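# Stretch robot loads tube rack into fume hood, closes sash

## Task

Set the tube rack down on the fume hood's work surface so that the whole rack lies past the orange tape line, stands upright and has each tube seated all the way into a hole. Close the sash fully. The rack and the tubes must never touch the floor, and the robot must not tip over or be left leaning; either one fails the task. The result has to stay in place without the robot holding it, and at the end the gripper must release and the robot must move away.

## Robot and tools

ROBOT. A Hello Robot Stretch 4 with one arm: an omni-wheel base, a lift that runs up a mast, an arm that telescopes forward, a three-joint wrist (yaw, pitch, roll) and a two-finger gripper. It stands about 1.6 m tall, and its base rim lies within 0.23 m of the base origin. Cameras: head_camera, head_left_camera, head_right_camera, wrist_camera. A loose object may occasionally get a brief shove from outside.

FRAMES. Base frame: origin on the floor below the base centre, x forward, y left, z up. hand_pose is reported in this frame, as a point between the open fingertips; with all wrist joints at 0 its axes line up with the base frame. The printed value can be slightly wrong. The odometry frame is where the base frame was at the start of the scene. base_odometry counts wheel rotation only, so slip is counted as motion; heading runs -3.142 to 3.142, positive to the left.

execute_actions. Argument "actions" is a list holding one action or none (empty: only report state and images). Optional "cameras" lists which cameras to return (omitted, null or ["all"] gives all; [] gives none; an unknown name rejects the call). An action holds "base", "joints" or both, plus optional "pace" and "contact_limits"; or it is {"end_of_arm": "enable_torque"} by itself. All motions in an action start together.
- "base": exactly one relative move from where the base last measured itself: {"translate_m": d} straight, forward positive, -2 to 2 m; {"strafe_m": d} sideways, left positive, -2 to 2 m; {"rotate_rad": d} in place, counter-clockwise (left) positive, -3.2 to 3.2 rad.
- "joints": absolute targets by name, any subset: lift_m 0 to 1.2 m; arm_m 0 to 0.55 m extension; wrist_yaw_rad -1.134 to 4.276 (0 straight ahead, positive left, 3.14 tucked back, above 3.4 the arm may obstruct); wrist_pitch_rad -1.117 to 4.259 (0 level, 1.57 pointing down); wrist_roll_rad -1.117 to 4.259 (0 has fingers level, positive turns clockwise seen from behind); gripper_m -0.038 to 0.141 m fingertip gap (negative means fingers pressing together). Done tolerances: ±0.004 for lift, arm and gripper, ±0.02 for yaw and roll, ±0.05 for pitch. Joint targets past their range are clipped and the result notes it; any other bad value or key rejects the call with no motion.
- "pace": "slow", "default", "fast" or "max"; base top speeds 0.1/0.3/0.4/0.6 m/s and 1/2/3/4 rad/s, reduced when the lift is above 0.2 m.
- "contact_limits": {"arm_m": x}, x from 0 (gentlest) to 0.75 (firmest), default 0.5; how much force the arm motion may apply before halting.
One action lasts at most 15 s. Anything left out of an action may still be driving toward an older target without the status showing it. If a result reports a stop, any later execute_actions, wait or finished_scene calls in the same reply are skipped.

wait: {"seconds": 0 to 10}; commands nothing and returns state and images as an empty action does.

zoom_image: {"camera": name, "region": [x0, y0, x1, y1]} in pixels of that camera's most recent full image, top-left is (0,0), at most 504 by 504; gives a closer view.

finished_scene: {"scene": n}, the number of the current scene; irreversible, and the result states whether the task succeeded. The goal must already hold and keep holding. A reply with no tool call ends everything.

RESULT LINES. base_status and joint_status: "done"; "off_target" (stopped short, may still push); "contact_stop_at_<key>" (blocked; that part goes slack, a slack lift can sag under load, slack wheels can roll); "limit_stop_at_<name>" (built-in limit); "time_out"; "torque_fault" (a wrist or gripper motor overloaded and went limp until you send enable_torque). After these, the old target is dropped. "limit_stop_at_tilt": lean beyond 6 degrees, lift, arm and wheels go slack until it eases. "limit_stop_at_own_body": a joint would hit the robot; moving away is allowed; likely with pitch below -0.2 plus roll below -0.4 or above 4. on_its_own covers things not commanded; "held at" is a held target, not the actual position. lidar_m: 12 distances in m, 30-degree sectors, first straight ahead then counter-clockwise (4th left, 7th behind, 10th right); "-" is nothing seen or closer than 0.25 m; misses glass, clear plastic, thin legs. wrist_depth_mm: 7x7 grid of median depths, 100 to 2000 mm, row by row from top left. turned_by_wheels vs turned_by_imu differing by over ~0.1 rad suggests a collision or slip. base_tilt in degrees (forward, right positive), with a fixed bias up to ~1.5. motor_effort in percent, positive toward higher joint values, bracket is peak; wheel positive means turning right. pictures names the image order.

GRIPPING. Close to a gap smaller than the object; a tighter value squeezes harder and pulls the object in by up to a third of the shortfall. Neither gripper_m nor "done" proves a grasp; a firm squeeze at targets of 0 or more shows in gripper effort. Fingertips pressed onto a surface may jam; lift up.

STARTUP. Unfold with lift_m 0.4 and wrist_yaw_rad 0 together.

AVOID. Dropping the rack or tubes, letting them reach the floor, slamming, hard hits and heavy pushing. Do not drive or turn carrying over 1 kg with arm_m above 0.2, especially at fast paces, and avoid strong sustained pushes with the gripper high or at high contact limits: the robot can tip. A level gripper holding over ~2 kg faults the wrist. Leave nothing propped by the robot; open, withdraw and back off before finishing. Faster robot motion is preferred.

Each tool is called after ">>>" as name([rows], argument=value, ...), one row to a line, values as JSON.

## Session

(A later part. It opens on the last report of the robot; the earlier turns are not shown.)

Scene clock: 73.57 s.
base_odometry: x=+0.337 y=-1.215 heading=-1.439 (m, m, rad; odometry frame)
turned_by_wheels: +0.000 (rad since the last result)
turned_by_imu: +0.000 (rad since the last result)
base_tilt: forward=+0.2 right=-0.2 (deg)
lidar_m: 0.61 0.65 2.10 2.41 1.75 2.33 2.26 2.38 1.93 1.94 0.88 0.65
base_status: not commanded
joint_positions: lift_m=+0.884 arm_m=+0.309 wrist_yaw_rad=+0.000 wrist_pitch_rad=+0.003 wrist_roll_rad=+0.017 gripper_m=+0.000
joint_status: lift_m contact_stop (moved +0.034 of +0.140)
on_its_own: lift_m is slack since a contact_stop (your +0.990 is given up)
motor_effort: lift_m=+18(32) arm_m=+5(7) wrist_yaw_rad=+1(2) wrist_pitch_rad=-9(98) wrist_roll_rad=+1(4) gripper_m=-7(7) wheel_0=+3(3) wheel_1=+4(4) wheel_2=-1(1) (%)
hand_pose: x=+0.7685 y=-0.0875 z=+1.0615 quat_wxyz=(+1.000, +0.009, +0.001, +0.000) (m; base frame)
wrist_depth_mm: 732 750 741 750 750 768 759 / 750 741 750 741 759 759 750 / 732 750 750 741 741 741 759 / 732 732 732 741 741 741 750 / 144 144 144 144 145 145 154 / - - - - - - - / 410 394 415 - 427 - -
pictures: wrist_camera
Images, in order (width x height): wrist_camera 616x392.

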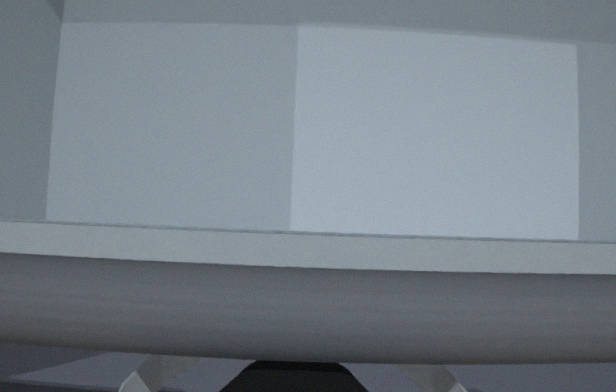

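>>> execute_actions([
  {"joints":{"lift_m":0.875},"pace":"slow"},
], cameras=[])

>>> wait(seconds=2)

>>> execute_actions([
  {"joints":{"lift_m":0.99},"pace":"slow"},
], cameras=[])

Scene clock: 74.43 s.
base_odometry: x=+0.337 y=-1.215 heading=-1.439 (m, m, rad; odometry frame)
turned_by_wheels: +0.000 (rad since the last result)
turned_by_imu: +0.000 (rad since the last result)
base_tilt: forward=+0.3 right=-0.2 (deg)
lidar_m: 0.61 0.65 2.09 2.41 1.76 2.31 2.26 2.38 1.93 1.92 0.87 0.64
base_status: not commanded
joint_positions: lift_m=+0.875 arm_m=+0.309 wrist_yaw_rad=+0.000 wrist_pitch_rad=+0.003 wrist_roll_rad=+0.017 gripper_m=+0.000
joint_status: all done
motor_effort: lift_m=+14(19) arm_m=+5(5) wrist_yaw_rad=+3(1) wrist_pitch_rad=-9(10) wrist_roll_rad=+1(1) gripper_m=-5(5) wheel_0=+4(3) wheel_1=+4(4) wheel_2=-1(1) (%)
hand_pose: x=+0.7685 y=-0.0875 z=+1.0528 quat_wxyz=(+1.000, +0.009, +0.001, +0.000) (m; base frame)
wrist_depth_mm: 732 741 750 759 759 750 759 / 741 750 741 759 759 750 759 / 723 741 741 750 741 759 750 / 668 715 732 732 741 741 741 / - - - 145 124 146 - / 521 525 - - - - - / 404 404 387 173 176 462 462
pictures: none
No camera images: the call's "cameras" was empty. Leave "cameras" out to get every camera's image.

Scene clock: 76.43 s.
base_odometry: x=+0.337 y=-1.215 heading=-1.439 (m, m, rad; odometry frame)
turned_by_wheels: +0.000 (rad since the last result)
turned_by_imu: -0.001 (rad since the last result)
base_tilt: forward=+0.2 right=-0.4 (deg)
lidar_m: 0.61 0.64 2.10 2.41 1.76 2.31 2.27 2.37 1.93 1.92 0.89 0.63
base_status: not commanded
joint_positions: lift_m=+0.875 arm_m=+0.309 wrist_yaw_rad=+0.000 wrist_pitch_rad=+0.003 wrist_roll_rad=+0.017 gripper_m=+0.000
joint_status: all done
motor_effort: lift_m=+13(19) arm_m=+6(5) wrist_yaw_rad=+2(1) wrist_pitch_rad=-9(10) wrist_roll_rad=+1(1) gripper_m=-7(5) wheel_0=+3(3) wheel_1=+4(4) wheel_2=-1(1) (%)
hand_pose: x=+0.7685 y=-0.0875 z=+1.0528 quat_wxyz=(+1.000, +0.009, +0.001, +0.000) (m; base frame)
wrist_depth_mm: 741 750 750 750 750 759 759 / 750 741 750 750 750 759 750 / 732 750 750 750 750 750 750 / 668 741 741 741 741 741 759 / - - - 145 124 145 - / 521 521 - - - - - / 402 404 392 173 176 462 459
wait: 2.00 s; at rest by 0.27 s
pictures: head_camera, head_left_camera, head_right_camera, wrist_camera
Images, in order (width x height): head_camera 420x560, head_left_camera 420x672, head_right_camera 420x672, wrist_camera 616x392.

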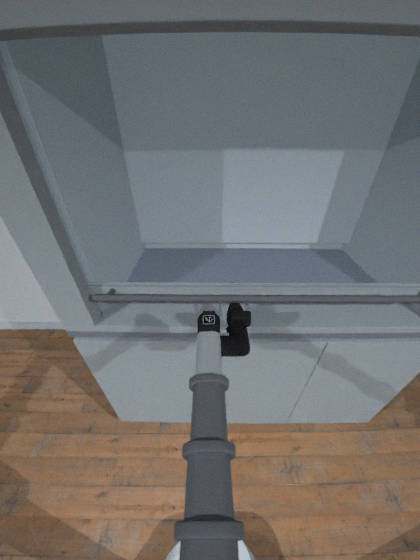

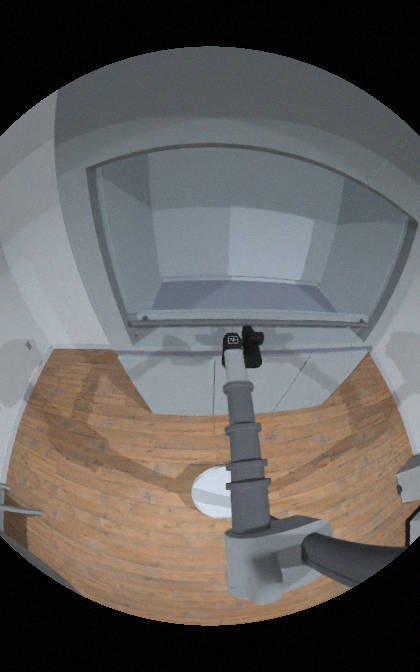

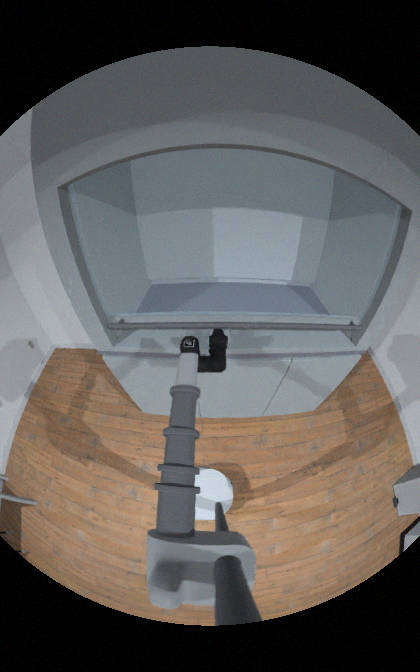

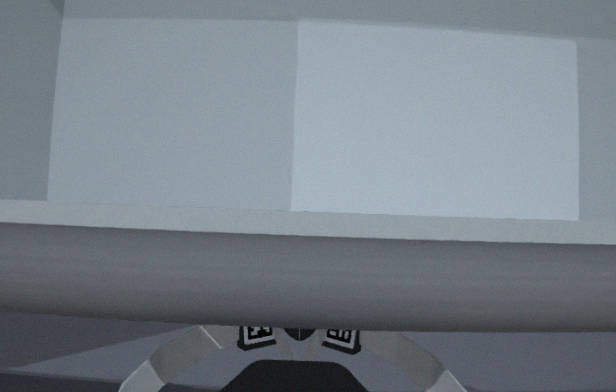

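Scene clock: 77.63 s.
base_odometry: x=+0.337 y=-1.215 heading=-1.439 (m, m, rad; odometry frame)
turned_by_wheels: +0.000 (rad since the last result)
turned_by_imu: +0.000 (rad since the last result)
base_tilt: forward=+0.1 right=-0.3 (deg)
lidar_m: 0.60 0.65 2.09 2.41 1.75 2.31 2.26 2.38 1.93 1.92 0.85 0.65
base_status: not commanded
joint_positions: lift_m=+0.909 arm_m=+0.309 wrist_yaw_rad=+0.000 wrist_pitch_rad=+0.003 wrist_roll_rad=+0.017 gripper_m=+0.000
joint_status: lift_m contact_stop (moved +0.034 of +0.115)
on_its_own: lift_m is slack since a contact_stop (your +0.990 is given up)
motor_effort: lift_m=+18(36) arm_m=+5(5) wrist_yaw_rad=+2(4) wrist_pitch_rad=-10(96) wrist_roll_rad=+1(4) gripper_m=-7(6) wheel_0=+3(3) wheel_1=+4(4) wheel_2=-1(1) (%)
hand_pose: x=+0.7684 y=-0.0875 z=+1.0865 quat_wxyz=(+1.000, +0.009, +0.001, +0.000) (m; base frame)
wrist_depth_mm: 741 750 750 750 759 759 759 / 741 750 741 741 750 750 759 / 732 741 741 750 750 741 750 / 723 732 741 750 750 750 741 / 144 144 144 144 145 145 158 / - - - - - - - / 466 445 469 - 452 - -
pictures: none
No camera images: the call's "cameras" was empty. Leave "cameras" out to get every camera's image.

>>> execute_actions([
  {"joints":{"lift_m":0.9},"pace":"slow"},
], cameras=[])

>>> wait(seconds=3)

>>> execute_actions([
  {"joints":{"lift_m":0.99},"pace":"default"},
], cameras=[])

Scene clock: 78.60 s.
base_odometry: x=+0.337 y=-1.215 heading=-1.439 (m, m, rad; odometry frame)
turned_by_wheels: +0.000 (rad since the last result)
turned_by_imu: +0.000 (rad since the last result)
base_tilt: forward=+0.2 right=-0.3 (deg)
lidar_m: 0.60 0.65 2.11 2.41 1.74 2.33 2.26 2.38 1.95 1.91 0.87 0.64
base_status: not commanded
joint_positions: lift_m=+0.900 arm_m=+0.309 wrist_yaw_rad=+0.000 wrist_pitch_rad=+0.003 wrist_roll_rad=+0.017 gripper_m=+0.000
joint_status: all done
motor_effort: lift_m=+14(16) arm_m=+5(5) wrist_yaw_rad=+2(1) wrist_pitch_rad=-9(10) wrist_roll_rad=+1(2) gripper_m=-6(6) wheel_0=+3(3) wheel_1=+4(4) wheel_2=-1(1) (%)
hand_pose: x=+0.7684 y=-0.0875 z=+1.0778 quat_wxyz=(+1.000, +0.009, +0.001, +0.000) (m; base frame)
wrist_depth_mm: 741 759 750 759 759 750 759 / 741 759 741 741 750 759 750 / 732 750 750 741 741 750 750 / 668 741 732 741 741 750 750 / - - - 124 145 145 - / 591 - - - - - - / 462 459 439 174 176 525 549
pictures: none
No camera images: the call's "cameras" was empty. Leave "cameras" out to get every camera's image.

Scene clock: 81.60 s.
base_odometry: x=+0.337 y=-1.215 heading=-1.439 (m, m, rad; odometry frame)
turned_by_wheels: +0.000 (rad since the last result)
turned_by_imu: -0.001 (rad since the last result)
base_tilt: forward=+0.2 right=-0.4 (deg)
lidar_m: 0.61 0.64 2.10 2.41 1.73 2.32 2.26 2.38 1.93 1.90 0.89 0.63
base_status: not commanded
joint_positions: lift_m=+0.900 arm_m=+0.309 wrist_yaw_rad=+0.000 wrist_pitch_rad=+0.003 wrist_roll_rad=+0.017 gripper_m=+0.000
joint_status: all done
motor_effort: lift_m=+13(16) arm_m=+6(5) wrist_yaw_rad=+2(1) wrist_pitch_rad=-9(10) wrist_roll_rad=+1(2) gripper_m=-7(6) wheel_0=+3(3) wheel_1=+4(4) wheel_2=-1(1) (%)
hand_pose: x=+0.7684 y=-0.0875 z=+1.0778 quat_wxyz=(+1.000, +0.009, +0.001, +0.000) (m; base frame)
wrist_depth_mm: 741 750 750 759 750 759 759 / 741 750 750 741 759 750 741 / 723 741 741 750 750 750 750 / 668 732 732 741 750 750 750 / - - - 123 145 145 - / 597 - - - - - - / 466 459 445 173 176 521 549
wait: 3.00 s; at rest by 0.27 s
pictures: head_camera, head_left_camera, head_right_camera, wrist_camera
Images, in order (width x height): head_camera 420x560, head_left_camera 420x672, head_right_camera 420x672, wrist_camera 616x392.

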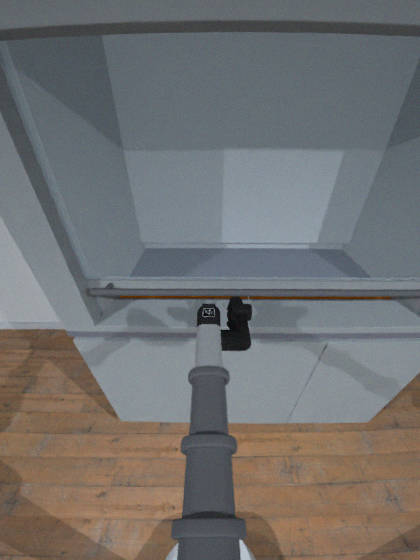

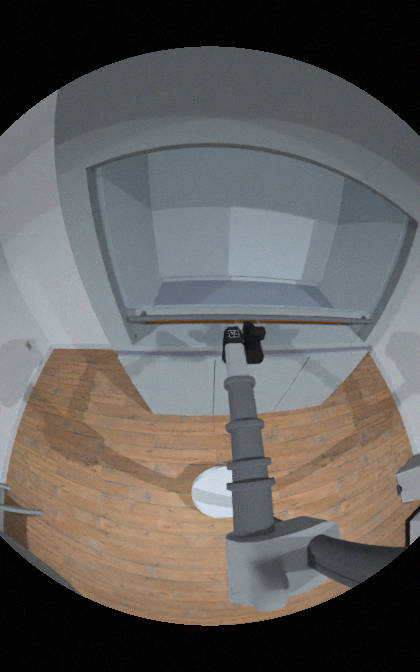

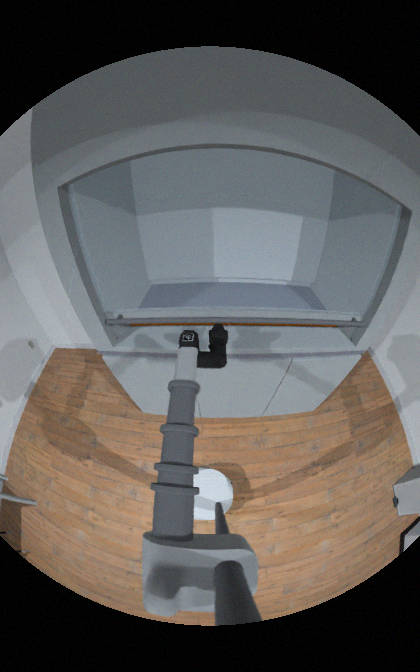

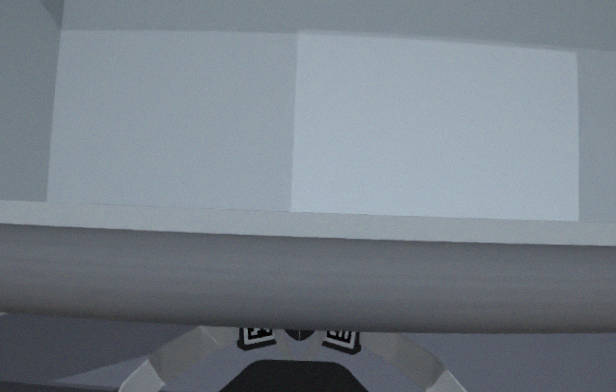

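Scene clock: 82.67 s.
base_odometry: x=+0.337 y=-1.215 heading=-1.439 (m, m, rad; odometry frame)
turned_by_wheels: +0.000 (rad since the last result)
turned_by_imu: +0.000 (rad since the last result)
base_tilt: forward=+0.2 right=-0.3 (deg)
lidar_m: 0.61 0.65 2.10 2.39 1.75 2.32 2.27 2.38 1.92 1.93 0.85 0.65
base_status: not commanded
joint_positions: lift_m=+0.936 arm_m=+0.309 wrist_yaw_rad=+0.000 wrist_pitch_rad=+0.003 wrist_roll_rad=+0.017 gripper_m=+0.000
joint_status: lift_m contact_stop (moved +0.035 of +0.090)
on_its_own: lift_m is slack since a contact_stop (your +0.990 is given up)
motor_effort: lift_m=+18(40) arm_m=+5(5) wrist_yaw_rad=+2(2) wrist_pitch_rad=-10(100) wrist_roll_rad=+2(3) gripper_m=-6(6) wheel_0=+3(3) wheel_1=+4(4) wheel_2=-1(1) (%)
hand_pose: x=+0.7684 y=-0.0875 z=+1.1133 quat_wxyz=(+1.000, +0.009, +0.001, +0.000) (m; base frame)
wrist_depth_mm: 741 750 750 750 750 750 768 / 741 741 741 750 750 759 759 / 723 741 750 750 741 741 741 / 723 732 732 741 741 750 750 / 144 144 144 144 145 146 146 / - - - - - - - / 525 508 525 - 512 574 -
pictures: none
No camera images: the call's "cameras" was empty. Leave "cameras" out to get every camera's image.

Two more.

>>> execute_actions([
  {"joints":{"lift_m":0.928},"pace":"slow"},
], cameras=[])

>>> wait(seconds=3)

>>> execute_actions([
  {"joints":{"lift_m":0.99}},
], cameras=[])

Scene clock: 83.70 s.
base_odometry: x=+0.337 y=-1.215 heading=-1.439 (m, m, rad; odometry frame)
turned_by_wheels: +0.000 (rad since the last result)
turned_by_imu: +0.000 (rad since the last result)
base_tilt: forward=+0.2 right=-0.3 (deg)
lidar_m: 0.61 0.65 2.09 2.41 1.74 2.30 2.27 2.37 1.93 1.92 0.86 0.63
base_status: not commanded
joint_positions: lift_m=+0.928 arm_m=+0.309 wrist_yaw_rad=+0.000 wrist_pitch_rad=+0.003 wrist_roll_rad=+0.017 gripper_m=+0.000
joint_status: all done
motor_effort: lift_m=+14(18) arm_m=+5(5) wrist_yaw_rad=+4(1) wrist_pitch_rad=-9(9) wrist_roll_rad=+2(2) gripper_m=-6(6) wheel_0=+3(3) wheel_1=+4(4) wheel_2=-1(1) (%)
hand_pose: x=+0.7684 y=-0.0875 z=+1.1058 quat_wxyz=(+1.000, +0.009, +0.001, +0.000) (m; base frame)
wrist_depth_mm: 732 750 759 759 759 759 759 / 741 741 750 741 759 750 759 / 723 732 741 741 750 750 759 / 676 732 741 750 732 759 741 / - - - - 123 125 - / 661 683 - - - - - / 525 525 508 173 175 603 627
pictures: none
No camera images: the call's "cameras" was empty. Leave "cameras" out to get every camera's image.

Scene clock: 86.70 s.
base_odometry: x=+0.337 y=-1.215 heading=-1.439 (m, m, rad; odometry frame)
turned_by_wheels: +0.000 (rad since the last result)
turned_by_imu: -0.001 (rad since the last result)
base_tilt: forward=+0.1 right=-0.3 (deg)
lidar_m: 0.61 0.62 2.09 2.41 1.74 2.30 2.27 2.38 1.93 1.93 0.86 0.64
base_status: not commanded
joint_positions: lift_m=+0.928 arm_m=+0.309 wrist_yaw_rad=+0.000 wrist_pitch_rad=+0.003 wrist_roll_rad=+0.017 gripper_m=+0.000
joint_status: all done
motor_effort: lift_m=+14(18) arm_m=+5(5) wrist_yaw_rad=+2(1) wrist_pitch_rad=-9(9) wrist_roll_rad=+1(2) gripper_m=-6(6) wheel_0=+3(3) wheel_1=+4(4) wheel_2=-1(1) (%)
hand_pose: x=+0.7684 y=-0.0875 z=+1.1058 quat_wxyz=(+1.000, +0.009, +0.001, +0.000) (m; base frame)
wrist_depth_mm: 741 741 741 750 759 759 759 / 750 750 759 759 750 741 759 / 723 741 750 741 741 750 759 / 676 732 741 741 750 741 741 / - - - - 123 125 - / 676 691 - - - - - / 530 525 508 174 176 603 621
wait: 3.00 s; at rest by 0.27 s
pictures: head_camera, head_left_camera, head_right_camera, wrist_camera
Images, in order (width x height): head_camera 420x560, head_left_camera 420x672, head_right_camera 420x672, wrist_camera 616x392.

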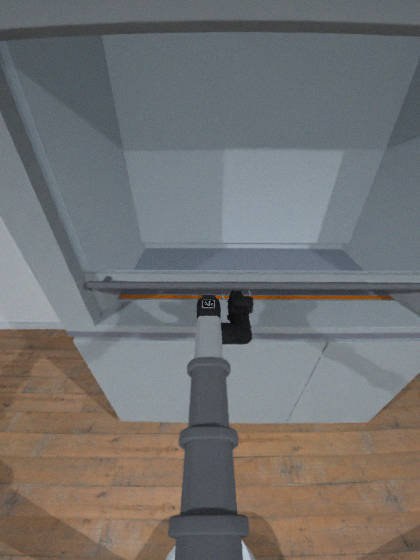

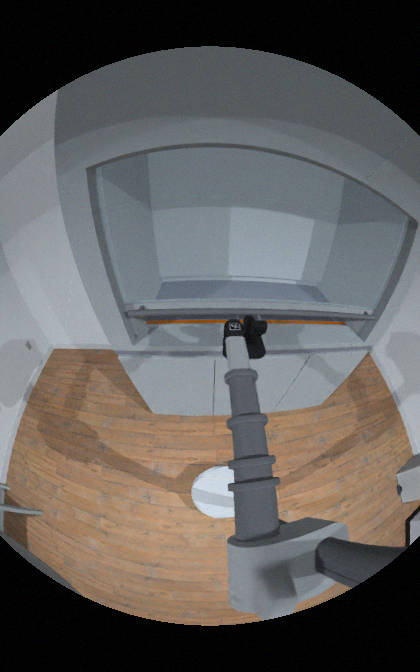

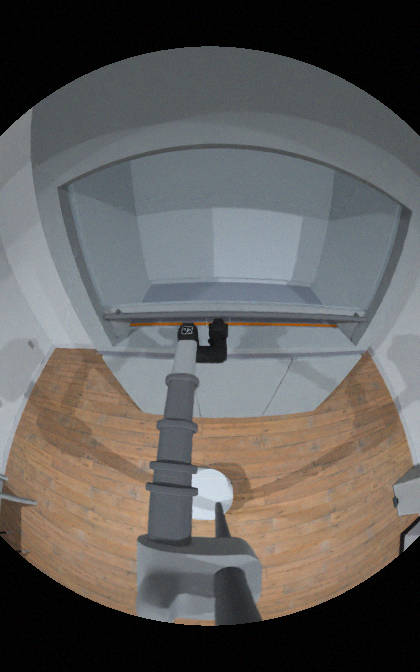

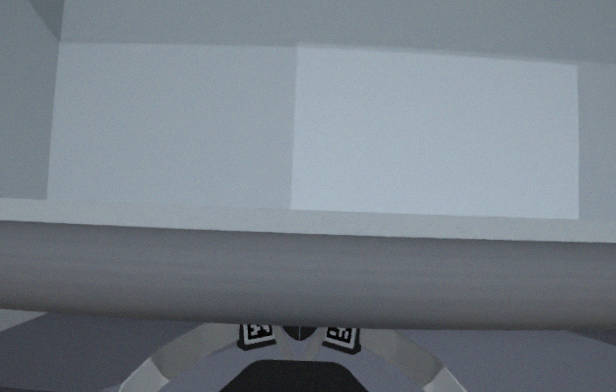

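Scene clock: 87.80 s.
base_odometry: x=+0.337 y=-1.215 heading=-1.439 (m, m, rad; odometry frame)
turned_by_wheels: +0.000 (rad since the last result)
turned_by_imu: +0.000 (rad since the last result)
base_tilt: forward=+0.4 right=-0.3 (deg)
lidar_m: 0.60 0.65 2.08 2.40 1.74 2.32 2.26 2.39 1.95 1.92 0.85 0.65
base_status: not commanded
joint_positions: lift_m=+0.963 arm_m=+0.309 wrist_yaw_rad=+0.000 wrist_pitch_rad=+0.003 wrist_roll_rad=+0.017 gripper_m=+0.000
joint_status: lift_m contact_stop (moved +0.034 of +0.062)
on_its_own: lift_m is slack since a contact_stop (your +0.990 is given up)
motor_effort: lift_m=+18(36) arm_m=+5(5) wrist_yaw_rad=+2(3) wrist_pitch_rad=-9(100) wrist_roll_rad=+2(3) gripper_m=-7(6) wheel_0=+3(3) wheel_1=+4(4) wheel_2=+0(1) (%)
hand_pose: x=+0.7685 y=-0.0875 z=+1.1402 quat_wxyz=(+1.000, +0.009, +0.001, +0.000) (m; base frame)
wrist_depth_mm: 732 759 750 759 750 759 768 / 741 741 750 750 750 750 768 / 732 741 741 732 741 750 759 / 732 723 732 732 741 750 750 / 143 144 144 144 145 145 152 / - - - - - - - / 580 559 591 - 597 - 654
pictures: none
No camera images: the call's "cameras" was empty. Leave "cameras" out to get every camera's image.

>>> execute_actions([
  {"joints":{"lift_m":0.955},"pace":"slow"},
], cameras=[])

>>> wait(seconds=3)

>>> execute_actions([
  {"joints":{"lift_m":0.985}},
], cameras=[])

Scene clock: 88.80 s.
base_odometry: x=+0.337 y=-1.215 heading=-1.439 (m, m, rad; odometry frame)
turned_by_wheels: +0.000 (rad since the last result)
turned_by_imu: +0.000 (rad since the last result)
base_tilt: forward=+0.3 right=-0.4 (deg)
lidar_m: 0.62 0.63 2.09 2.41 1.75 2.30 2.27 2.38 1.91 1.92 0.87 0.64
base_status: not commanded
joint_positions: lift_m=+0.955 arm_m=+0.309 wrist_yaw_rad=+0.000 wrist_pitch_rad=+0.003 wrist_roll_rad=+0.017 gripper_m=+0.000
joint_status: all done
motor_effort: lift_m=+14(22) arm_m=+5(5) wrist_yaw_rad=+1(3) wrist_pitch_rad=-10(10) wrist_roll_rad=+1(1) gripper_m=-7(6) wheel_0=+3(3) wheel_1=+4(4) wheel_2=-1(0) (%)
hand_pose: x=+0.7685 y=-0.0875 z=+1.1328 quat_wxyz=(+1.000, +0.009, +0.001, +0.000) (m; base frame)
wrist_depth_mm: 741 750 750 750 750 768 768 / 741 741 750 750 750 750 759 / 741 741 732 750 750 741 741 / 668 723 732 741 741 750 750 / - - 144 145 145 145 - / - - - - - - - / 591 597 569 174 176 676 699
pictures: none
No camera images: the call's "cameras" was empty. Leave "cameras" out to get every camera's image.

Scene clock: 91.80 s.
base_odometry: x=+0.337 y=-1.215 heading=-1.439 (m, m, rad; odometry frame)
turned_by_wheels: +0.000 (rad since the last result)
turned_by_imu: -0.001 (rad since the last result)
base_tilt: forward=+0.1 right=-0.2 (deg)
lidar_m: 0.61 0.63 2.10 2.41 1.76 2.30 2.26 2.37 1.94 1.92 0.87 0.64
base_status: not commanded
joint_positions: lift_m=+0.955 arm_m=+0.309 wrist_yaw_rad=+0.000 wrist_pitch_rad=+0.003 wrist_roll_rad=+0.017 gripper_m=+0.000
joint_status: all done
motor_effort: lift_m=+14(22) arm_m=+5(5) wrist_yaw_rad=+1(3) wrist_pitch_rad=-9(10) wrist_roll_rad=+1(1) gripper_m=-6(6) wheel_0=+3(3) wheel_1=+4(4) wheel_2=-1(0) (%)
hand_pose: x=+0.7685 y=-0.0875 z=+1.1328 quat_wxyz=(+1.000, +0.009, +0.001, +0.000) (m; base frame)
wrist_depth_mm: 732 750 750 759 759 750 768 / 750 750 759 750 750 741 750 / 732 750 732 732 741 750 741 / 676 732 750 750 741 750 759 / - - 144 145 145 145 - / - - - - - - - / 597 585 564 173 176 676 699
wait: 3.00 s; at rest by 0.27 s
pictures: head_camera, head_left_camera, head_right_camera, wrist_camera
Images, in order (width x height): head_camera 420x560, head_left_camera 420x672, head_right_camera 420x672, wrist_camera 616x392.

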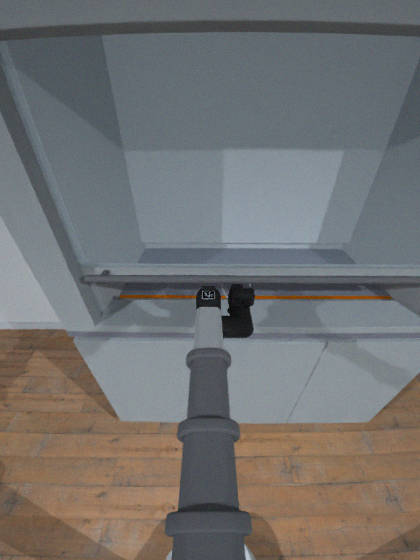

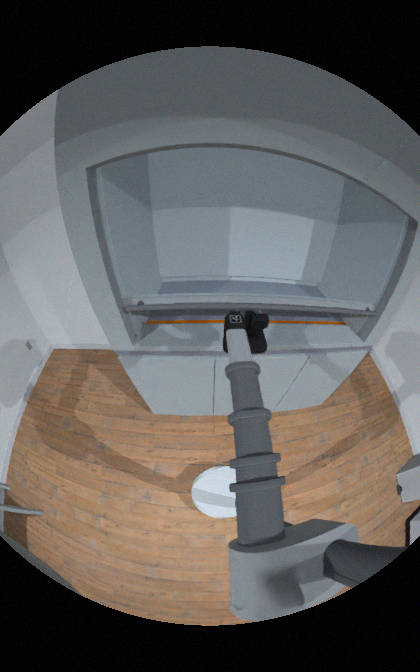

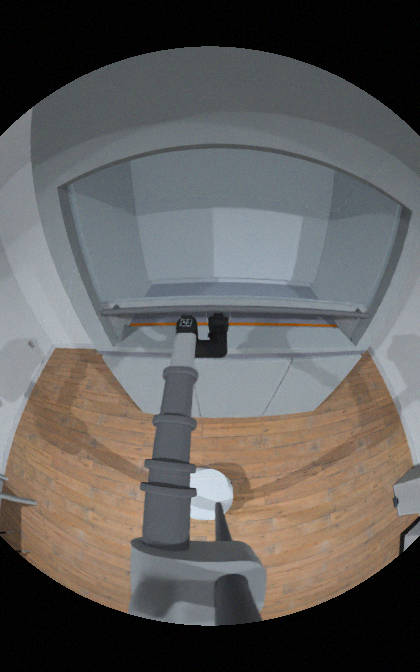

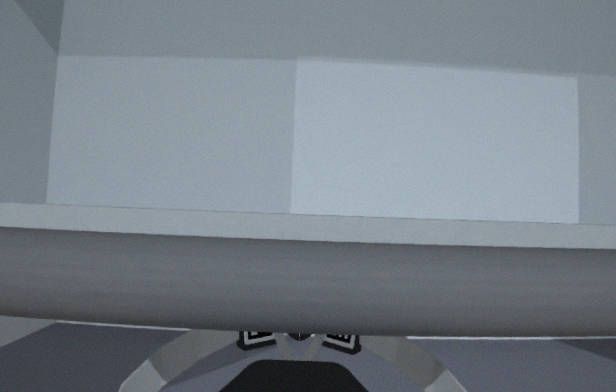

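Scene clock: 92.93 s.
base_odometry: x=+0.337 y=-1.215 heading=-1.439 (m, m, rad; odometry frame)
turned_by_wheels: +0.000 (rad since the last result)
turned_by_imu: +0.000 (rad since the last result)
base_tilt: forward=+0.2 right=-0.3 (deg)
lidar_m: 0.61 0.64 2.10 2.41 1.76 2.31 2.27 2.37 1.93 1.90 0.87 0.63
base_status: not commanded
joint_positions: lift_m=+0.984 arm_m=+0.309 wrist_yaw_rad=+0.000 wrist_pitch_rad=+0.009 wrist_roll_rad=+0.017 gripper_m=+0.000
joint_status: all done
on_its_own: wrist_pitch_rad is at rest, and its effort (-27) is outside its rest range (-23 to +23)
motor_effort: lift_m=+25(34) arm_m=+5(5) wrist_yaw_rad=+0(2) wrist_pitch_rad=-27(71) wrist_roll_rad=+3(4) gripper_m=-6(6) wheel_0=+3(3) wheel_1=+4(4) wheel_2=-1(1) (%)
hand_pose: x=+0.7685 y=-0.0874 z=+1.1601 quat_wxyz=(+1.000, +0.008, +0.004, +0.000) (m; base frame)
wrist_depth_mm: 732 750 750 750 750 741 750 / 741 741 741 759 750 750 759 / 732 750 750 750 741 741 750 / 732 741 732 741 750 741 750 / 143 144 144 144 145 145 459 / - - - - - - - / 615 357 - - 603 - -
pictures: none
No camera images: the call's "cameras" was empty. Leave "cameras" out to get every camera's image.

>>> execute_actions([
  {"joints":{"lift_m":0.97,"arm_m":0.0,"wrist_pitch_rad":0}},
], cameras=[])

>>> execute_actions([
  {"base":{"translate_m":-1.17},"joints":{"lift_m":0.794,"gripper_m":0.14}},
], cameras=[])

>>> execute_actions([
  {"base":{"strafe_m":0.9}},
], cameras=[])

>>> execute_actions([
  {"base":{"rotate_rad":1.57}},
], cameras=["wrist_camera","head_camera"])

Scene clock: 95.40 s.
base_odometry: x=+0.337 y=-1.215 heading=-1.439 (m, m, rad; odometry frame)
turned_by_wheels: +0.000 (rad since the last result)
turned_by_imu: -0.001 (rad since the last result)
base_tilt: forward=+0.2 right=-0.2 (deg)
lidar_m: 0.61 0.65 2.09 2.41 1.75 2.33 2.27 2.36 1.93 1.92 0.86 0.65
base_status: not commanded
joint_positions: lift_m=+0.970 arm_m=+0.001 wrist_yaw_rad=+0.000 wrist_pitch_rad=+0.002 wrist_roll_rad=+0.017 gripper_m=+0.000
joint_status: all done
motor_effort: lift_m=+14(28) arm_m=-7(7) wrist_yaw_rad=+2(1) wrist_pitch_rad=-9(25) wrist_roll_rad=+1(3) gripper_m=-7(8) wheel_0=+3(3) wheel_1=+4(4) wheel_2=-1(1) (%)
hand_pose: x=+0.4607 y=-0.0874 z=+1.1479 quat_wxyz=(+1.000, +0.009, +0.001, +0.000) (m; base frame)
wrist_depth_mm: 759 1042 1060 1060 1078 1078 1078 / 759 1042 1060 1060 1060 1078 1060 / 750 1060 1060 1060 1060 1042 1042 / 676 991 1042 1042 1060 1042 1060 / 732 1042 1042 1042 1060 1060 452 / 788 960 1025 204 1060 1042 1008 / 634 621 535 174 176 723 750
pictures: none
No camera images: the call's "cameras" was empty. Leave "cameras" out to get every camera's image.

Scene clock: 100.80 s.
base_odometry: x=+0.183 y=-0.056 heading=-1.439 (m, m, rad; odometry frame)
turned_by_wheels: +0.000 (rad since the last result)
turned_by_imu: +0.003 (rad since the last result)
base_tilt: forward=+0.3 right=-0.5 (deg)
lidar_m: 1.79 1.87 1.68 1.62 1.54 1.14 1.07 1.12 1.59 1.86 1.93 1.86
base_status: done
joint_positions: lift_m=+0.794 arm_m=+0.001 wrist_yaw_rad=+0.000 wrist_pitch_rad=+0.002 wrist_roll_rad=+0.017 gripper_m=+0.140
joint_status: all done
motor_effort: lift_m=+15(11) arm_m=-7(7) wrist_yaw_rad=+2(1) wrist_pitch_rad=-9(9) wrist_roll_rad=+1(1) gripper_m=+2(6) wheel_0=-3(6) wheel_1=-3(11) wheel_2=+2(9) (%)
hand_pose: x=+0.4606 y=-0.0874 z=+0.9718 quat_wxyz=(+1.000, +0.009, +0.001, +0.000) (m; base frame)
wrist_depth_mm: - - 1537 1618 1618 1618 - / - - - - - 1661 - / - - - - - 1708 - / - - - - - 1661 - / - - 1618 1576 1576 1618 - / - 206 1576 1576 1576 1576 - / - 1537 1537 150 1537 1537 -
pictures: none
No camera images: the call's "cameras" was empty. Leave "cameras" out to get every camera's image.

Scene clock: 105.13 s.
base_odometry: x=+1.075 y=+0.063 heading=-1.439 (m, m, rad; odometry frame)
turned_by_wheels: +0.000 (rad since the last result)
turned_by_imu: -0.003 (rad since the last result)
base_tilt: forward=+0.2 right=-0.3 (deg)
lidar_m: 1.83 2.15 0.74 0.69 0.73 1.01 1.07 1.12 1.56 2.80 2.51 1.86
base_status: done
joint_positions: lift_m=+0.794 arm_m=+0.001 wrist_yaw_rad=+0.000 wrist_pitch_rad=+0.002 wrist_roll_rad=+0.017 gripper_m=+0.140
joint_status: not commanded
motor_effort: lift_m=+15(15) arm_m=-7(7) wrist_yaw_rad=+1(2) wrist_pitch_rad=-8(8) wrist_roll_rad=+1(1) gripper_m=+1(2) wheel_0=-1(9) wheel_1=+3(12) wheel_2=+0(1) (%)
hand_pose: x=+0.4606 y=-0.0874 z=+0.9718 quat_wxyz=(+1.000, +0.009, +0.001, +0.000) (m; base frame)
wrist_depth_mm: - - - - 1661 1618 1708 / - - - - - - - / - - - - - - - / - - - - - - - / - - - - 1618 1576 1576 / - 206 - - 1618 1576 1618 / - - - 150 1576 1537 1576
pictures: none
No camera images: the call's "cameras" was empty. Leave "cameras" out to get every camera's image.

Scene clock: 107.20 s.
base_odometry: x=+1.076 y=+0.063 heading=+0.131 (m, m, rad; odometry frame)
turned_by_wheels: +1.569 (rad since the last result)
turned_by_imu: +1.583 (rad since the last result)
base_tilt: forward=+0.2 right=-0.3 (deg)
lidar_m: 0.70 0.74 1.00 1.06 1.11 1.54 2.77 2.52 1.87 1.85 2.12 0.72
base_status: done
joint_positions: lift_m=+0.794 arm_m=+0.001 wrist_yaw_rad=+0.000 wrist_pitch_rad=+0.002 wrist_roll_rad=+0.017 gripper_m=+0.140
joint_status: not commanded
motor_effort: lift_m=+15(15) arm_m=-7(7) wrist_yaw_rad=+1(0) wrist_pitch_rad=-8(8) wrist_roll_rad=+1(1) gripper_m=+1(1) wheel_0=-3(8) wheel_1=-3(10) wheel_2=-2(8) (%)
hand_pose: x=+0.4607 y=-0.0874 z=+0.9718 quat_wxyz=(+1.000, +0.009, +0.001, +0.000) (m; base frame)
wrist_depth_mm: 1336 1336 1366 1308 1366 1336 1336 / 1160 1138 1118 1182 1078 1336 1308 / 1281 1308 1281 1308 1308 1308 1336 / 1281 1281 1308 1281 1308 1308 1336 / 820 878 976 554 1138 1308 1336 / 508 206 480 521 492 500 530 / 1255 1255 1281 150 1182 535 539
pictures: head_camera, wrist_camera
Images, in order (width x height): head_camera 420x560, wrist_camera 616x392.

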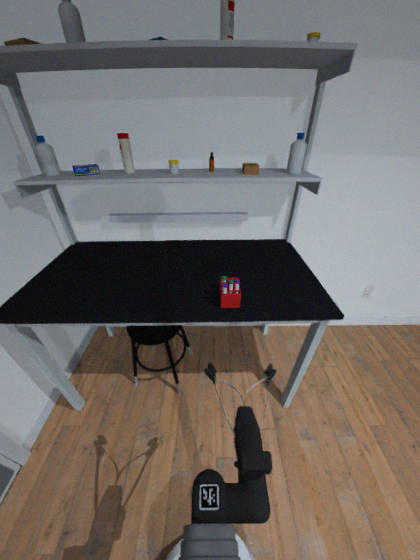

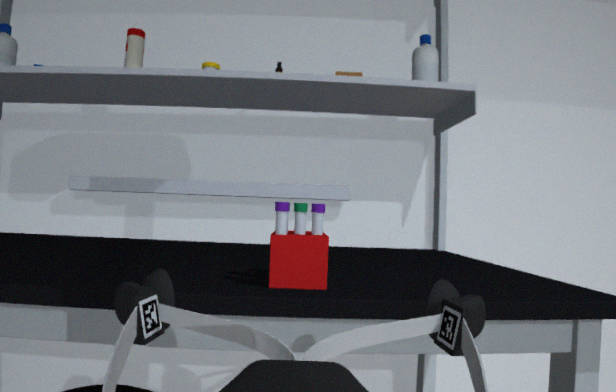

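>>> execute_actions([
  {"joints":{"arm_m":0.378}},
], cameras=[])

>>> execute_actions([
  {"joints":{"gripper_m":0.02}},
], cameras=[])

>>> execute_actions([
  {"joints":{"lift_m":0.87},"pace":"slow"},
], cameras=["wrist_camera"])

>>> execute_actions([
  {"joints":{"arm_m":0.0},"pace":"slow"},
], cameras=[])

>>> execute_actions([
  {"base":{"rotate_rad":-1.57},"pace":"slow"},
], cameras=["wrist_camera"])

Scene clock: 109.93 s.
base_odometry: x=+1.076 y=+0.063 heading=+0.131 (m, m, rad; odometry frame)
turned_by_wheels: +0.000 (rad since the last result)
turned_by_imu: -0.001 (rad since the last result)
base_tilt: forward=+0.3 right=-0.3 (deg)
lidar_m: 0.71 0.73 1.00 1.07 1.11 1.55 2.78 2.52 1.89 1.85 2.14 0.75
base_status: not commanded
joint_positions: lift_m=+0.794 arm_m=+0.377 wrist_yaw_rad=+0.000 wrist_pitch_rad=+0.002 wrist_roll_rad=+0.017 gripper_m=+0.140
joint_status: all done
motor_effort: lift_m=+15(15) arm_m=+7(9) wrist_yaw_rad=+2(1) wrist_pitch_rad=-7(8) wrist_roll_rad=+1(1) gripper_m=+1(0) wheel_0=-3(3) wheel_1=-3(3) wheel_2=-2(2) (%)
hand_pose: x=+0.8361 y=-0.0874 z=+0.9718 quat_wxyz=(+1.000, +0.009, +0.001, +0.000) (m; base frame)
wrist_depth_mm: 723 723 691 683 676 676 640 / 931 917 917 931 946 866 960 / 917 931 931 931 931 917 946 / 917 904 842 842 917 931 960 / 788 904 741 210 931 917 931 / 377 206 177 178 187 359 449 / 253 252 176 149 255 276 298
pictures: none
No camera images: the call's "cameras" was empty. Leave "cameras" out to get every camera's image.

Scene clock: 112.10 s.
base_odometry: x=+1.076 y=+0.063 heading=+0.131 (m, m, rad; odometry frame)
turned_by_wheels: +0.000 (rad since the last result)
turned_by_imu: -0.001 (rad since the last result)
base_tilt: forward=+0.3 right=-0.2 (deg)
lidar_m: 0.71 0.74 1.01 1.06 1.11 1.54 2.78 2.52 1.89 1.85 2.14 0.75
base_status: not commanded
joint_positions: lift_m=+0.794 arm_m=+0.377 wrist_yaw_rad=+0.000 wrist_pitch_rad=-0.002 wrist_roll_rad=+0.017 gripper_m=+0.021
joint_status: all done
motor_effort: lift_m=+15(15) arm_m=+7(7) wrist_yaw_rad=+0(1) wrist_pitch_rad=+3(8) wrist_roll_rad=+1(1) gripper_m=-31(31) wheel_0=-3(3) wheel_1=-3(3) wheel_2=-2(2) (%)
hand_pose: x=+0.8362 y=-0.0874 z=+0.9729 quat_wxyz=(+1.000, +0.009, -0.001, +0.000) (m; base frame)
wrist_depth_mm: 707 707 683 676 668 654 634 / 931 931 931 917 931 854 946 / 917 917 917 931 931 931 931 / 904 917 820 842 917 946 931 / 842 904 647 213 904 946 931 / 394 407 172 173 180 469 480 / 260 241 172 173 174 162 307
pictures: none
No camera images: the call's "cameras" was empty. Leave "cameras" out to get every camera's image.

Scene clock: 113.63 s.
base_odometry: x=+1.076 y=+0.063 heading=+0.131 (m, m, rad; odometry frame)
turned_by_wheels: +0.000 (rad since the last result)
turned_by_imu: +0.000 (rad since the last result)
base_tilt: forward=+0.1 right=-0.3 (deg)
lidar_m: 0.72 0.74 1.01 1.07 1.11 1.53 2.78 2.53 1.87 1.85 2.13 0.75
base_status: not commanded
joint_positions: lift_m=+0.870 arm_m=+0.377 wrist_yaw_rad=+0.000 wrist_pitch_rad=+0.003 wrist_roll_rad=+0.017 gripper_m=+0.021
joint_status: all done
motor_effort: lift_m=+22(20) arm_m=+7(7) wrist_yaw_rad=-1(0) wrist_pitch_rad=-11(11) wrist_roll_rad=+1(1) gripper_m=-31(31) wheel_0=-3(3) wheel_1=-3(3) wheel_2=-2(2) (%)
hand_pose: x=+0.8362 y=-0.0874 z=+1.0469 quat_wxyz=(+1.000, +0.009, +0.002, +0.000) (m; base frame)
wrist_depth_mm: 597 597 627 931 931 723 946 / 809 788 798 778 759 723 654 / 917 917 931 917 946 917 931 / 904 917 917 831 904 931 931 / 917 917 904 213 917 931 931 / 627 654 172 172 182 759 931 / 427 394 172 172 174 427 480
pictures: wrist_camera
Images, in order (width x height): wrist_camera 616x392.

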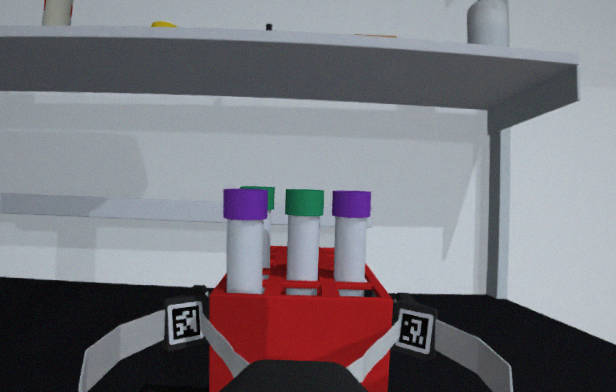

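Scene clock: 118.70 s.
base_odometry: x=+1.076 y=+0.063 heading=+0.131 (m, m, rad; odometry frame)
turned_by_wheels: +0.000 (rad since the last result)
turned_by_imu: -0.001 (rad since the last result)
base_tilt: forward=+0.2 right=-0.3 (deg)
lidar_m: 0.44 0.74 1.00 1.07 1.10 1.54 2.79 2.54 1.89 1.85 2.14 0.74
base_status: not commanded
joint_positions: lift_m=+0.870 arm_m=+0.001 wrist_yaw_rad=+0.000 wrist_pitch_rad=+0.003 wrist_roll_rad=+0.017 gripper_m=+0.021
joint_status: all done
motor_effort: lift_m=+22(22) arm_m=-7(8) wrist_yaw_rad=+1(0) wrist_pitch_rad=-12(11) wrist_roll_rad=+1(0) gripper_m=-31(33) wheel_0=-3(3) wheel_1=-3(3) wheel_2=-3(2) (%)
hand_pose: x=+0.4607 y=-0.0874 z=+1.0469 quat_wxyz=(+1.000, +0.009, +0.002, +0.000) (m; base frame)
wrist_depth_mm: 1308 1336 1336 1336 1336 1308 1336 / 1308 1281 1336 1308 1308 1336 1336 / 1281 1308 1281 1336 1281 1336 1308 / 1281 1308 1308 1229 1308 1336 1308 / 1255 1281 1060 213 1336 1308 1308 / 640 661 172 173 182 768 1281 / 484 473 172 172 174 492 521
pictures: none
No camera images: the call's "cameras" was empty. Leave "cameras" out to get every camera's image.

Scene clock: 121.57 s.
base_odometry: x=+1.076 y=+0.063 heading=-1.438 (m, m, rad; odometry frame)
turned_by_wheels: -1.569 (rad since the last result)
turned_by_imu: -1.584 (rad since the last result)
base_tilt: forward=+0.2 right=-0.3 (deg)
lidar_m: 0.44 2.14 0.75 0.70 0.73 1.01 1.07 1.12 1.56 2.80 2.52 1.86
base_status: done
joint_positions: lift_m=+0.870 arm_m=+0.001 wrist_yaw_rad=+0.000 wrist_pitch_rad=+0.003 wrist_roll_rad=+0.017 gripper_m=+0.021
joint_status: not commanded
motor_effort: lift_m=+22(22) arm_m=-7(7) wrist_yaw_rad=+1(1) wrist_pitch_rad=-12(10) wrist_roll_rad=+1(0) gripper_m=-31(31) wheel_0=+6(6) wheel_1=+6(10) wheel_2=+5(8) (%)
hand_pose: x=+0.4607 y=-0.0874 z=+1.0469 quat_wxyz=(+1.000, +0.009, +0.002, +0.000) (m; base frame)
wrist_depth_mm: - - - - 1618 1618 1661 / - - - - 1661 - - / - - - - - - - / - - - - 1756 - - / - - - 214 1576 1576 1576 / - - 172 172 182 1661 1618 / - - 172 172 175 1576 1537
pictures: wrist_camera
Images, in order (width x height): wrist_camera 616x392.

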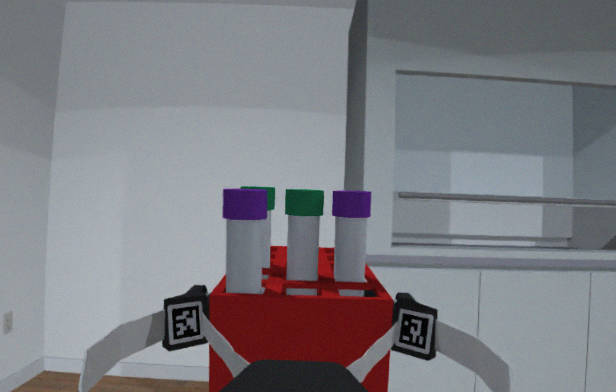

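>>> execute_actions([
  {"base":{"strafe_m":-0.9}},
], cameras=[])

>>> execute_actions([
  {"base":{"translate_m":1.17}},
], cameras=["wrist_camera","head_camera"])

Scene clock: 126.13 s.
base_odometry: x=+0.184 y=-0.056 heading=-1.438 (m, m, rad; odometry frame)
turned_by_wheels: +0.000 (rad since the last result)
turned_by_imu: +0.000 (rad since the last result)
base_tilt: forward=+0.2 right=-0.2 (deg)
lidar_m: 0.43 1.86 1.70 1.60 1.52 1.14 1.09 1.13 1.60 1.87 1.92 1.84
base_status: done
joint_positions: lift_m=+0.870 arm_m=+0.001 wrist_yaw_rad=+0.000 wrist_pitch_rad=+0.003 wrist_roll_rad=+0.017 gripper_m=+0.021
joint_status: not commanded
motor_effort: lift_m=+22(22) arm_m=-7(7) wrist_yaw_rad=+1(1) wrist_pitch_rad=-11(11) wrist_roll_rad=+1(0) gripper_m=-31(32) wheel_0=+2(12) wheel_1=-2(13) wheel_2=+0(5) (%)
hand_pose: x=+0.4607 y=-0.0874 z=+1.0470 quat_wxyz=(+1.000, +0.009, +0.002, +0.000) (m; base frame)
wrist_depth_mm: - - 1618 1618 1618 1618 - / - - - - - 1661 - / - - - - - 1756 - / - - 1708 - - 1576 - / - - 1576 214 1576 1576 - / - - 172 172 182 1537 - / - 1576 172 172 174 1576 -
pictures: none
No camera images: the call's "cameras" was empty. Leave "cameras" out to get every camera's image.

Scene clock: 131.53 s.
base_odometry: x=+0.339 y=-1.216 heading=-1.438 (m, m, rad; odometry frame)
turned_by_wheels: +0.000 (rad since the last result)
turned_by_imu: -0.005 (rad since the last result)
base_tilt: forward=+0.2 right=-0.2 (deg)
lidar_m: 0.43 0.65 2.08 2.42 1.75 2.31 2.25 2.37 1.94 1.92 0.87 0.64
base_status: done
joint_positions: lift_m=+0.870 arm_m=+0.001 wrist_yaw_rad=+0.000 wrist_pitch_rad=+0.003 wrist_roll_rad=+0.017 gripper_m=+0.021
joint_status: not commanded
motor_effort: lift_m=+21(22) arm_m=-7(7) wrist_yaw_rad=+0(0) wrist_pitch_rad=-12(12) wrist_roll_rad=+1(1) gripper_m=-32(32) wheel_0=+4(7) wheel_1=+4(10) wheel_2=-1(12) (%)
hand_pose: x=+0.4606 y=-0.0874 z=+1.0470 quat_wxyz=(+1.000, +0.009, +0.002, +0.000) (m; base frame)
wrist_depth_mm: 741 1060 1098 1078 1060 1078 1060 / 759 1042 1042 1060 1060 1060 1098 / 459 455 455 459 459 455 459 / 750 1060 1060 1060 1060 1025 1078 / 759 1060 976 215 1042 1078 1060 / 484 500 172 171 183 707 707 / 389 387 172 172 175 389 394
pictures: head_camera, wrist_camera
Images, in order (width x height): head_camera 420x560, wrist_camera 616x392.

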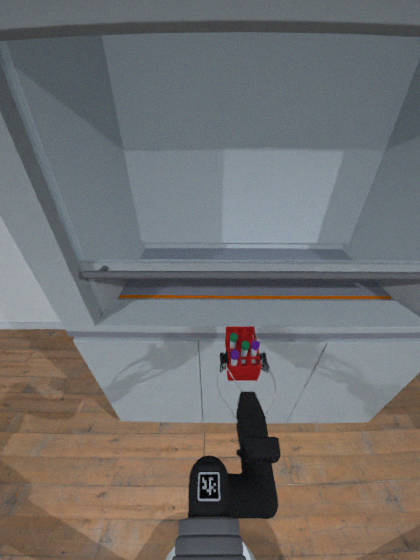

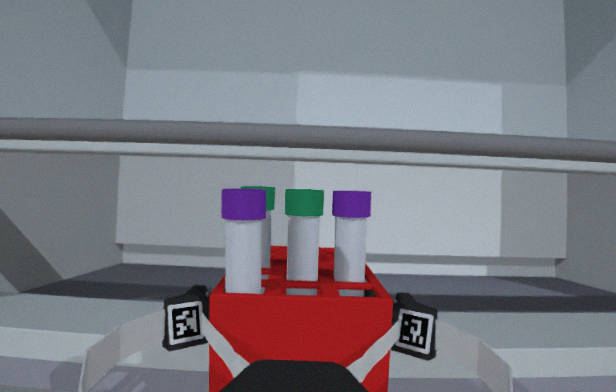

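>>> execute_actions([
  {"joints":{"arm_m":0.51},"pace":"slow","contact_limits":{"arm_m":0.12}},
], cameras=["wrist_camera","head_camera"])

>>> execute_actions([
  {"joints":{"lift_m":0.82},"pace":"slow"},
], cameras=["wrist_camera","head_camera"])

Scene clock: 137.93 s.
base_odometry: x=+0.339 y=-1.216 heading=-1.438 (m, m, rad; odometry frame)
turned_by_wheels: +0.000 (rad since the last result)
turned_by_imu: -0.002 (rad since the last result)
base_tilt: forward=+0.2 right=-0.4 (deg)
lidar_m: 0.61 0.65 2.10 2.39 1.74 2.30 2.26 2.37 1.94 1.92 0.86 0.63
base_status: not commanded
joint_positions: lift_m=+0.870 arm_m=+0.502 wrist_yaw_rad=+0.000 wrist_pitch_rad=+0.003 wrist_roll_rad=+0.017 gripper_m=+0.021
joint_status: arm_m contact_stop (moved +0.500 of +0.509)
on_its_own: arm_m is slack since a contact_stop (your +0.510 is given up)
motor_effort: lift_m=+20(21) arm_m=+0(15) wrist_yaw_rad=+2(0) wrist_pitch_rad=-12(12) wrist_roll_rad=+1(1) gripper_m=-30(32) wheel_0=+5(5) wheel_1=+4(4) wheel_2=-8(8) (%)
contact_limits: arm_m 0.12
hand_pose: x=+0.9610 y=-0.0874 z=+1.0470 quat_wxyz=(+1.000, +0.009, +0.002, +0.000) (m; base frame)
wrist_depth_mm: 554 554 564 549 554 559 564 / 549 549 554 554 554 554 559 / 544 539 549 554 554 544 559 / 539 544 539 549 549 549 549 / 544 544 544 214 549 539 544 / 585 585 172 172 182 591 597 / 389 359 172 173 175 394 439
pictures: head_camera, wrist_camera
Images, in order (width x height): head_camera 420x560, wrist_camera 616x392.

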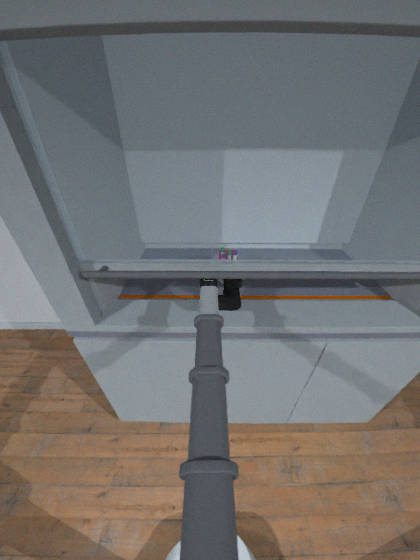

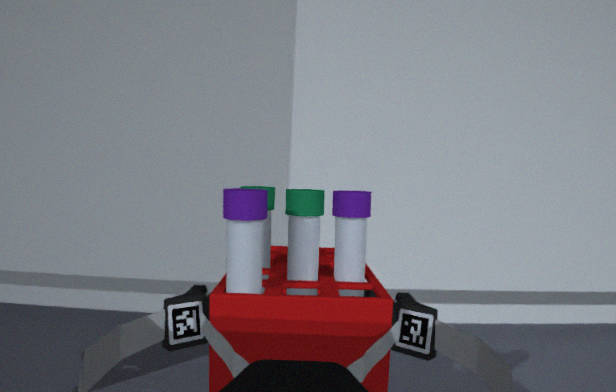

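not run: a stop came earlier in this reply.

>>> execute_actions([
  {"joints":{"arm_m":0.495,"lift_m":0.83},"pace":"slow"},
], cameras=["wrist_camera"])

Scene clock: 139.30 s.
base_odometry: x=+0.339 y=-1.216 heading=-1.438 (m, m, rad; odometry frame)
turned_by_wheels: +0.000 (rad since the last result)
turned_by_imu: +0.000 (rad since the last result)
base_tilt: forward=+0.1 right=-0.2 (deg)
lidar_m: 0.61 0.64 2.09 2.40 1.73 2.33 2.26 2.38 1.92 1.92 0.88 0.64
base_status: not commanded
joint_positions: lift_m=+0.831 arm_m=+0.496 wrist_yaw_rad=+0.000 wrist_pitch_rad=+0.001 wrist_roll_rad=+0.018 gripper_m=+0.021
joint_status: all done
motor_effort: lift_m=+10(18) arm_m=-6(7) wrist_yaw_rad=+1(0) wrist_pitch_rad=-5(12) wrist_roll_rad=+0(1) gripper_m=-30(32) wheel_0=+4(5) wheel_1=+4(4) wheel_2=-4(8) (%)
hand_pose: x=+0.9555 y=-0.0875 z=+1.0086 quat_wxyz=(+1.000, +0.009, +0.000, +0.000) (m; base frame)
wrist_depth_mm: 564 564 564 564 559 564 574 / 559 559 559 559 559 564 569 / 554 554 559 549 559 564 564 / 544 549 544 549 549 554 554 / 591 549 549 213 554 554 554 / 462 488 172 172 182 564 564 / 310 289 172 172 174 315 355
pictures: wrist_camera
Images, in order (width x height): wrist_camera 616x392.

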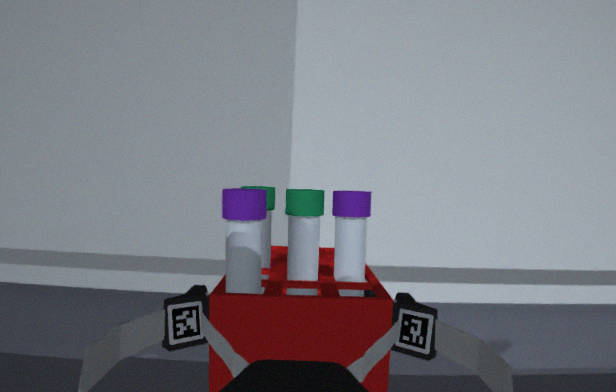

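>>> execute_actions([
  {"joints":{"gripper_m":0.13}},
], cameras=[])

>>> execute_actions([
  {"joints":{"arm_m":0.2,"lift_m":0.845},"pace":"slow"},
], cameras=["wrist_camera","head_camera"])

Scene clock: 141.60 s.
base_odometry: x=+0.339 y=-1.216 heading=-1.438 (m, m, rad; odometry frame)
turned_by_wheels: +0.000 (rad since the last result)
turned_by_imu: -0.001 (rad since the last result)
base_tilt: forward=+0.2 right=-0.2 (deg)
lidar_m: 0.61 0.65 2.08 2.41 1.76 2.31 2.25 2.37 1.94 1.91 0.87 0.63
base_status: not commanded
joint_positions: lift_m=+0.831 arm_m=+0.496 wrist_yaw_rad=+0.000 wrist_pitch_rad=+0.000 wrist_roll_rad=+0.018 gripper_m=+0.130
joint_status: all done
motor_effort: lift_m=+10(10) arm_m=-6(6) wrist_yaw_rad=+1(1) wrist_pitch_rad=-2(4) wrist_roll_rad=+0(0) gripper_m=+0(31) wheel_0=+5(4) wheel_1=+4(4) wheel_2=-4(4) (%)
hand_pose: x=+0.9555 y=-0.0875 z=+1.0088 quat_wxyz=(+1.000, +0.009, +0.000, +0.000) (m; base frame)
wrist_depth_mm: 554 564 564 559 564 574 564 / 554 554 554 559 559 559 569 / 554 559 554 554 559 559 569 / 549 554 549 559 554 554 559 / 564 554 549 222 549 549 559 / 466 212 193 216 219 504 569 / 310 307 184 151 314 342 355
pictures: none
No camera images: the call's "cameras" was empty. Leave "cameras" out to get every camera's image.

Scene clock: 145.83 s.
base_odometry: x=+0.339 y=-1.216 heading=-1.438 (m, m, rad; odometry frame)
turned_by_wheels: +0.000 (rad since the last result)
turned_by_imu: -0.001 (rad since the last result)
base_tilt: forward=+0.2 right=-0.4 (deg)
lidar_m: 0.61 0.65 2.09 2.41 1.73 2.33 2.26 2.38 1.93 1.92 0.87 0.64
base_status: not commanded
joint_positions: lift_m=+0.845 arm_m=+0.201 wrist_yaw_rad=+0.000 wrist_pitch_rad=+0.002 wrist_roll_rad=+0.018 gripper_m=+0.130
joint_status: all done
motor_effort: lift_m=+22(22) arm_m=-8(4) wrist_yaw_rad=+1(0) wrist_pitch_rad=-7(8) wrist_roll_rad=+0(0) gripper_m=+1(1) wheel_0=+5(4) wheel_1=+4(4) wheel_2=-5(4) (%)
hand_pose: x=+0.6607 y=-0.0874 z=+1.0223 quat_wxyz=(+1.000, +0.009, +0.001, +0.000) (m; base frame)
wrist_depth_mm: 208 210 207 208 208 208 210 / 272 272 268 262 257 258 259 / 741 842 842 842 854 866 842 / 750 842 854 866 854 854 854 / 723 842 831 517 842 854 854 / 500 210 549 484 521 535 603 / 264 260 273 151 283 286 310
pictures: head_camera, wrist_camera
Images, in order (width x height): head_camera 420x560, wrist_camera 616x392.

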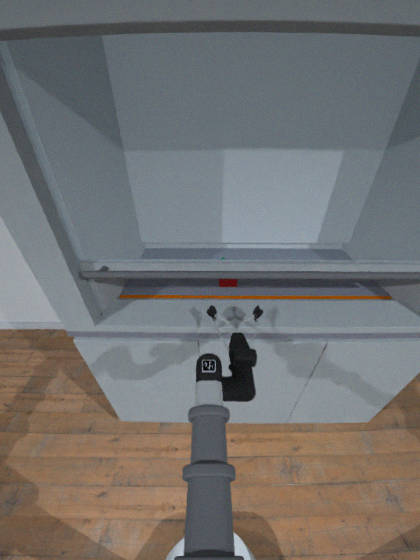

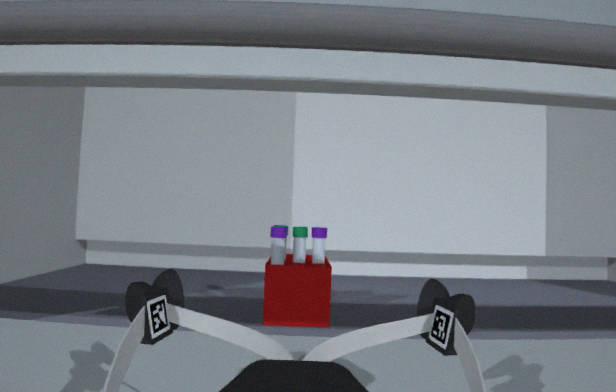

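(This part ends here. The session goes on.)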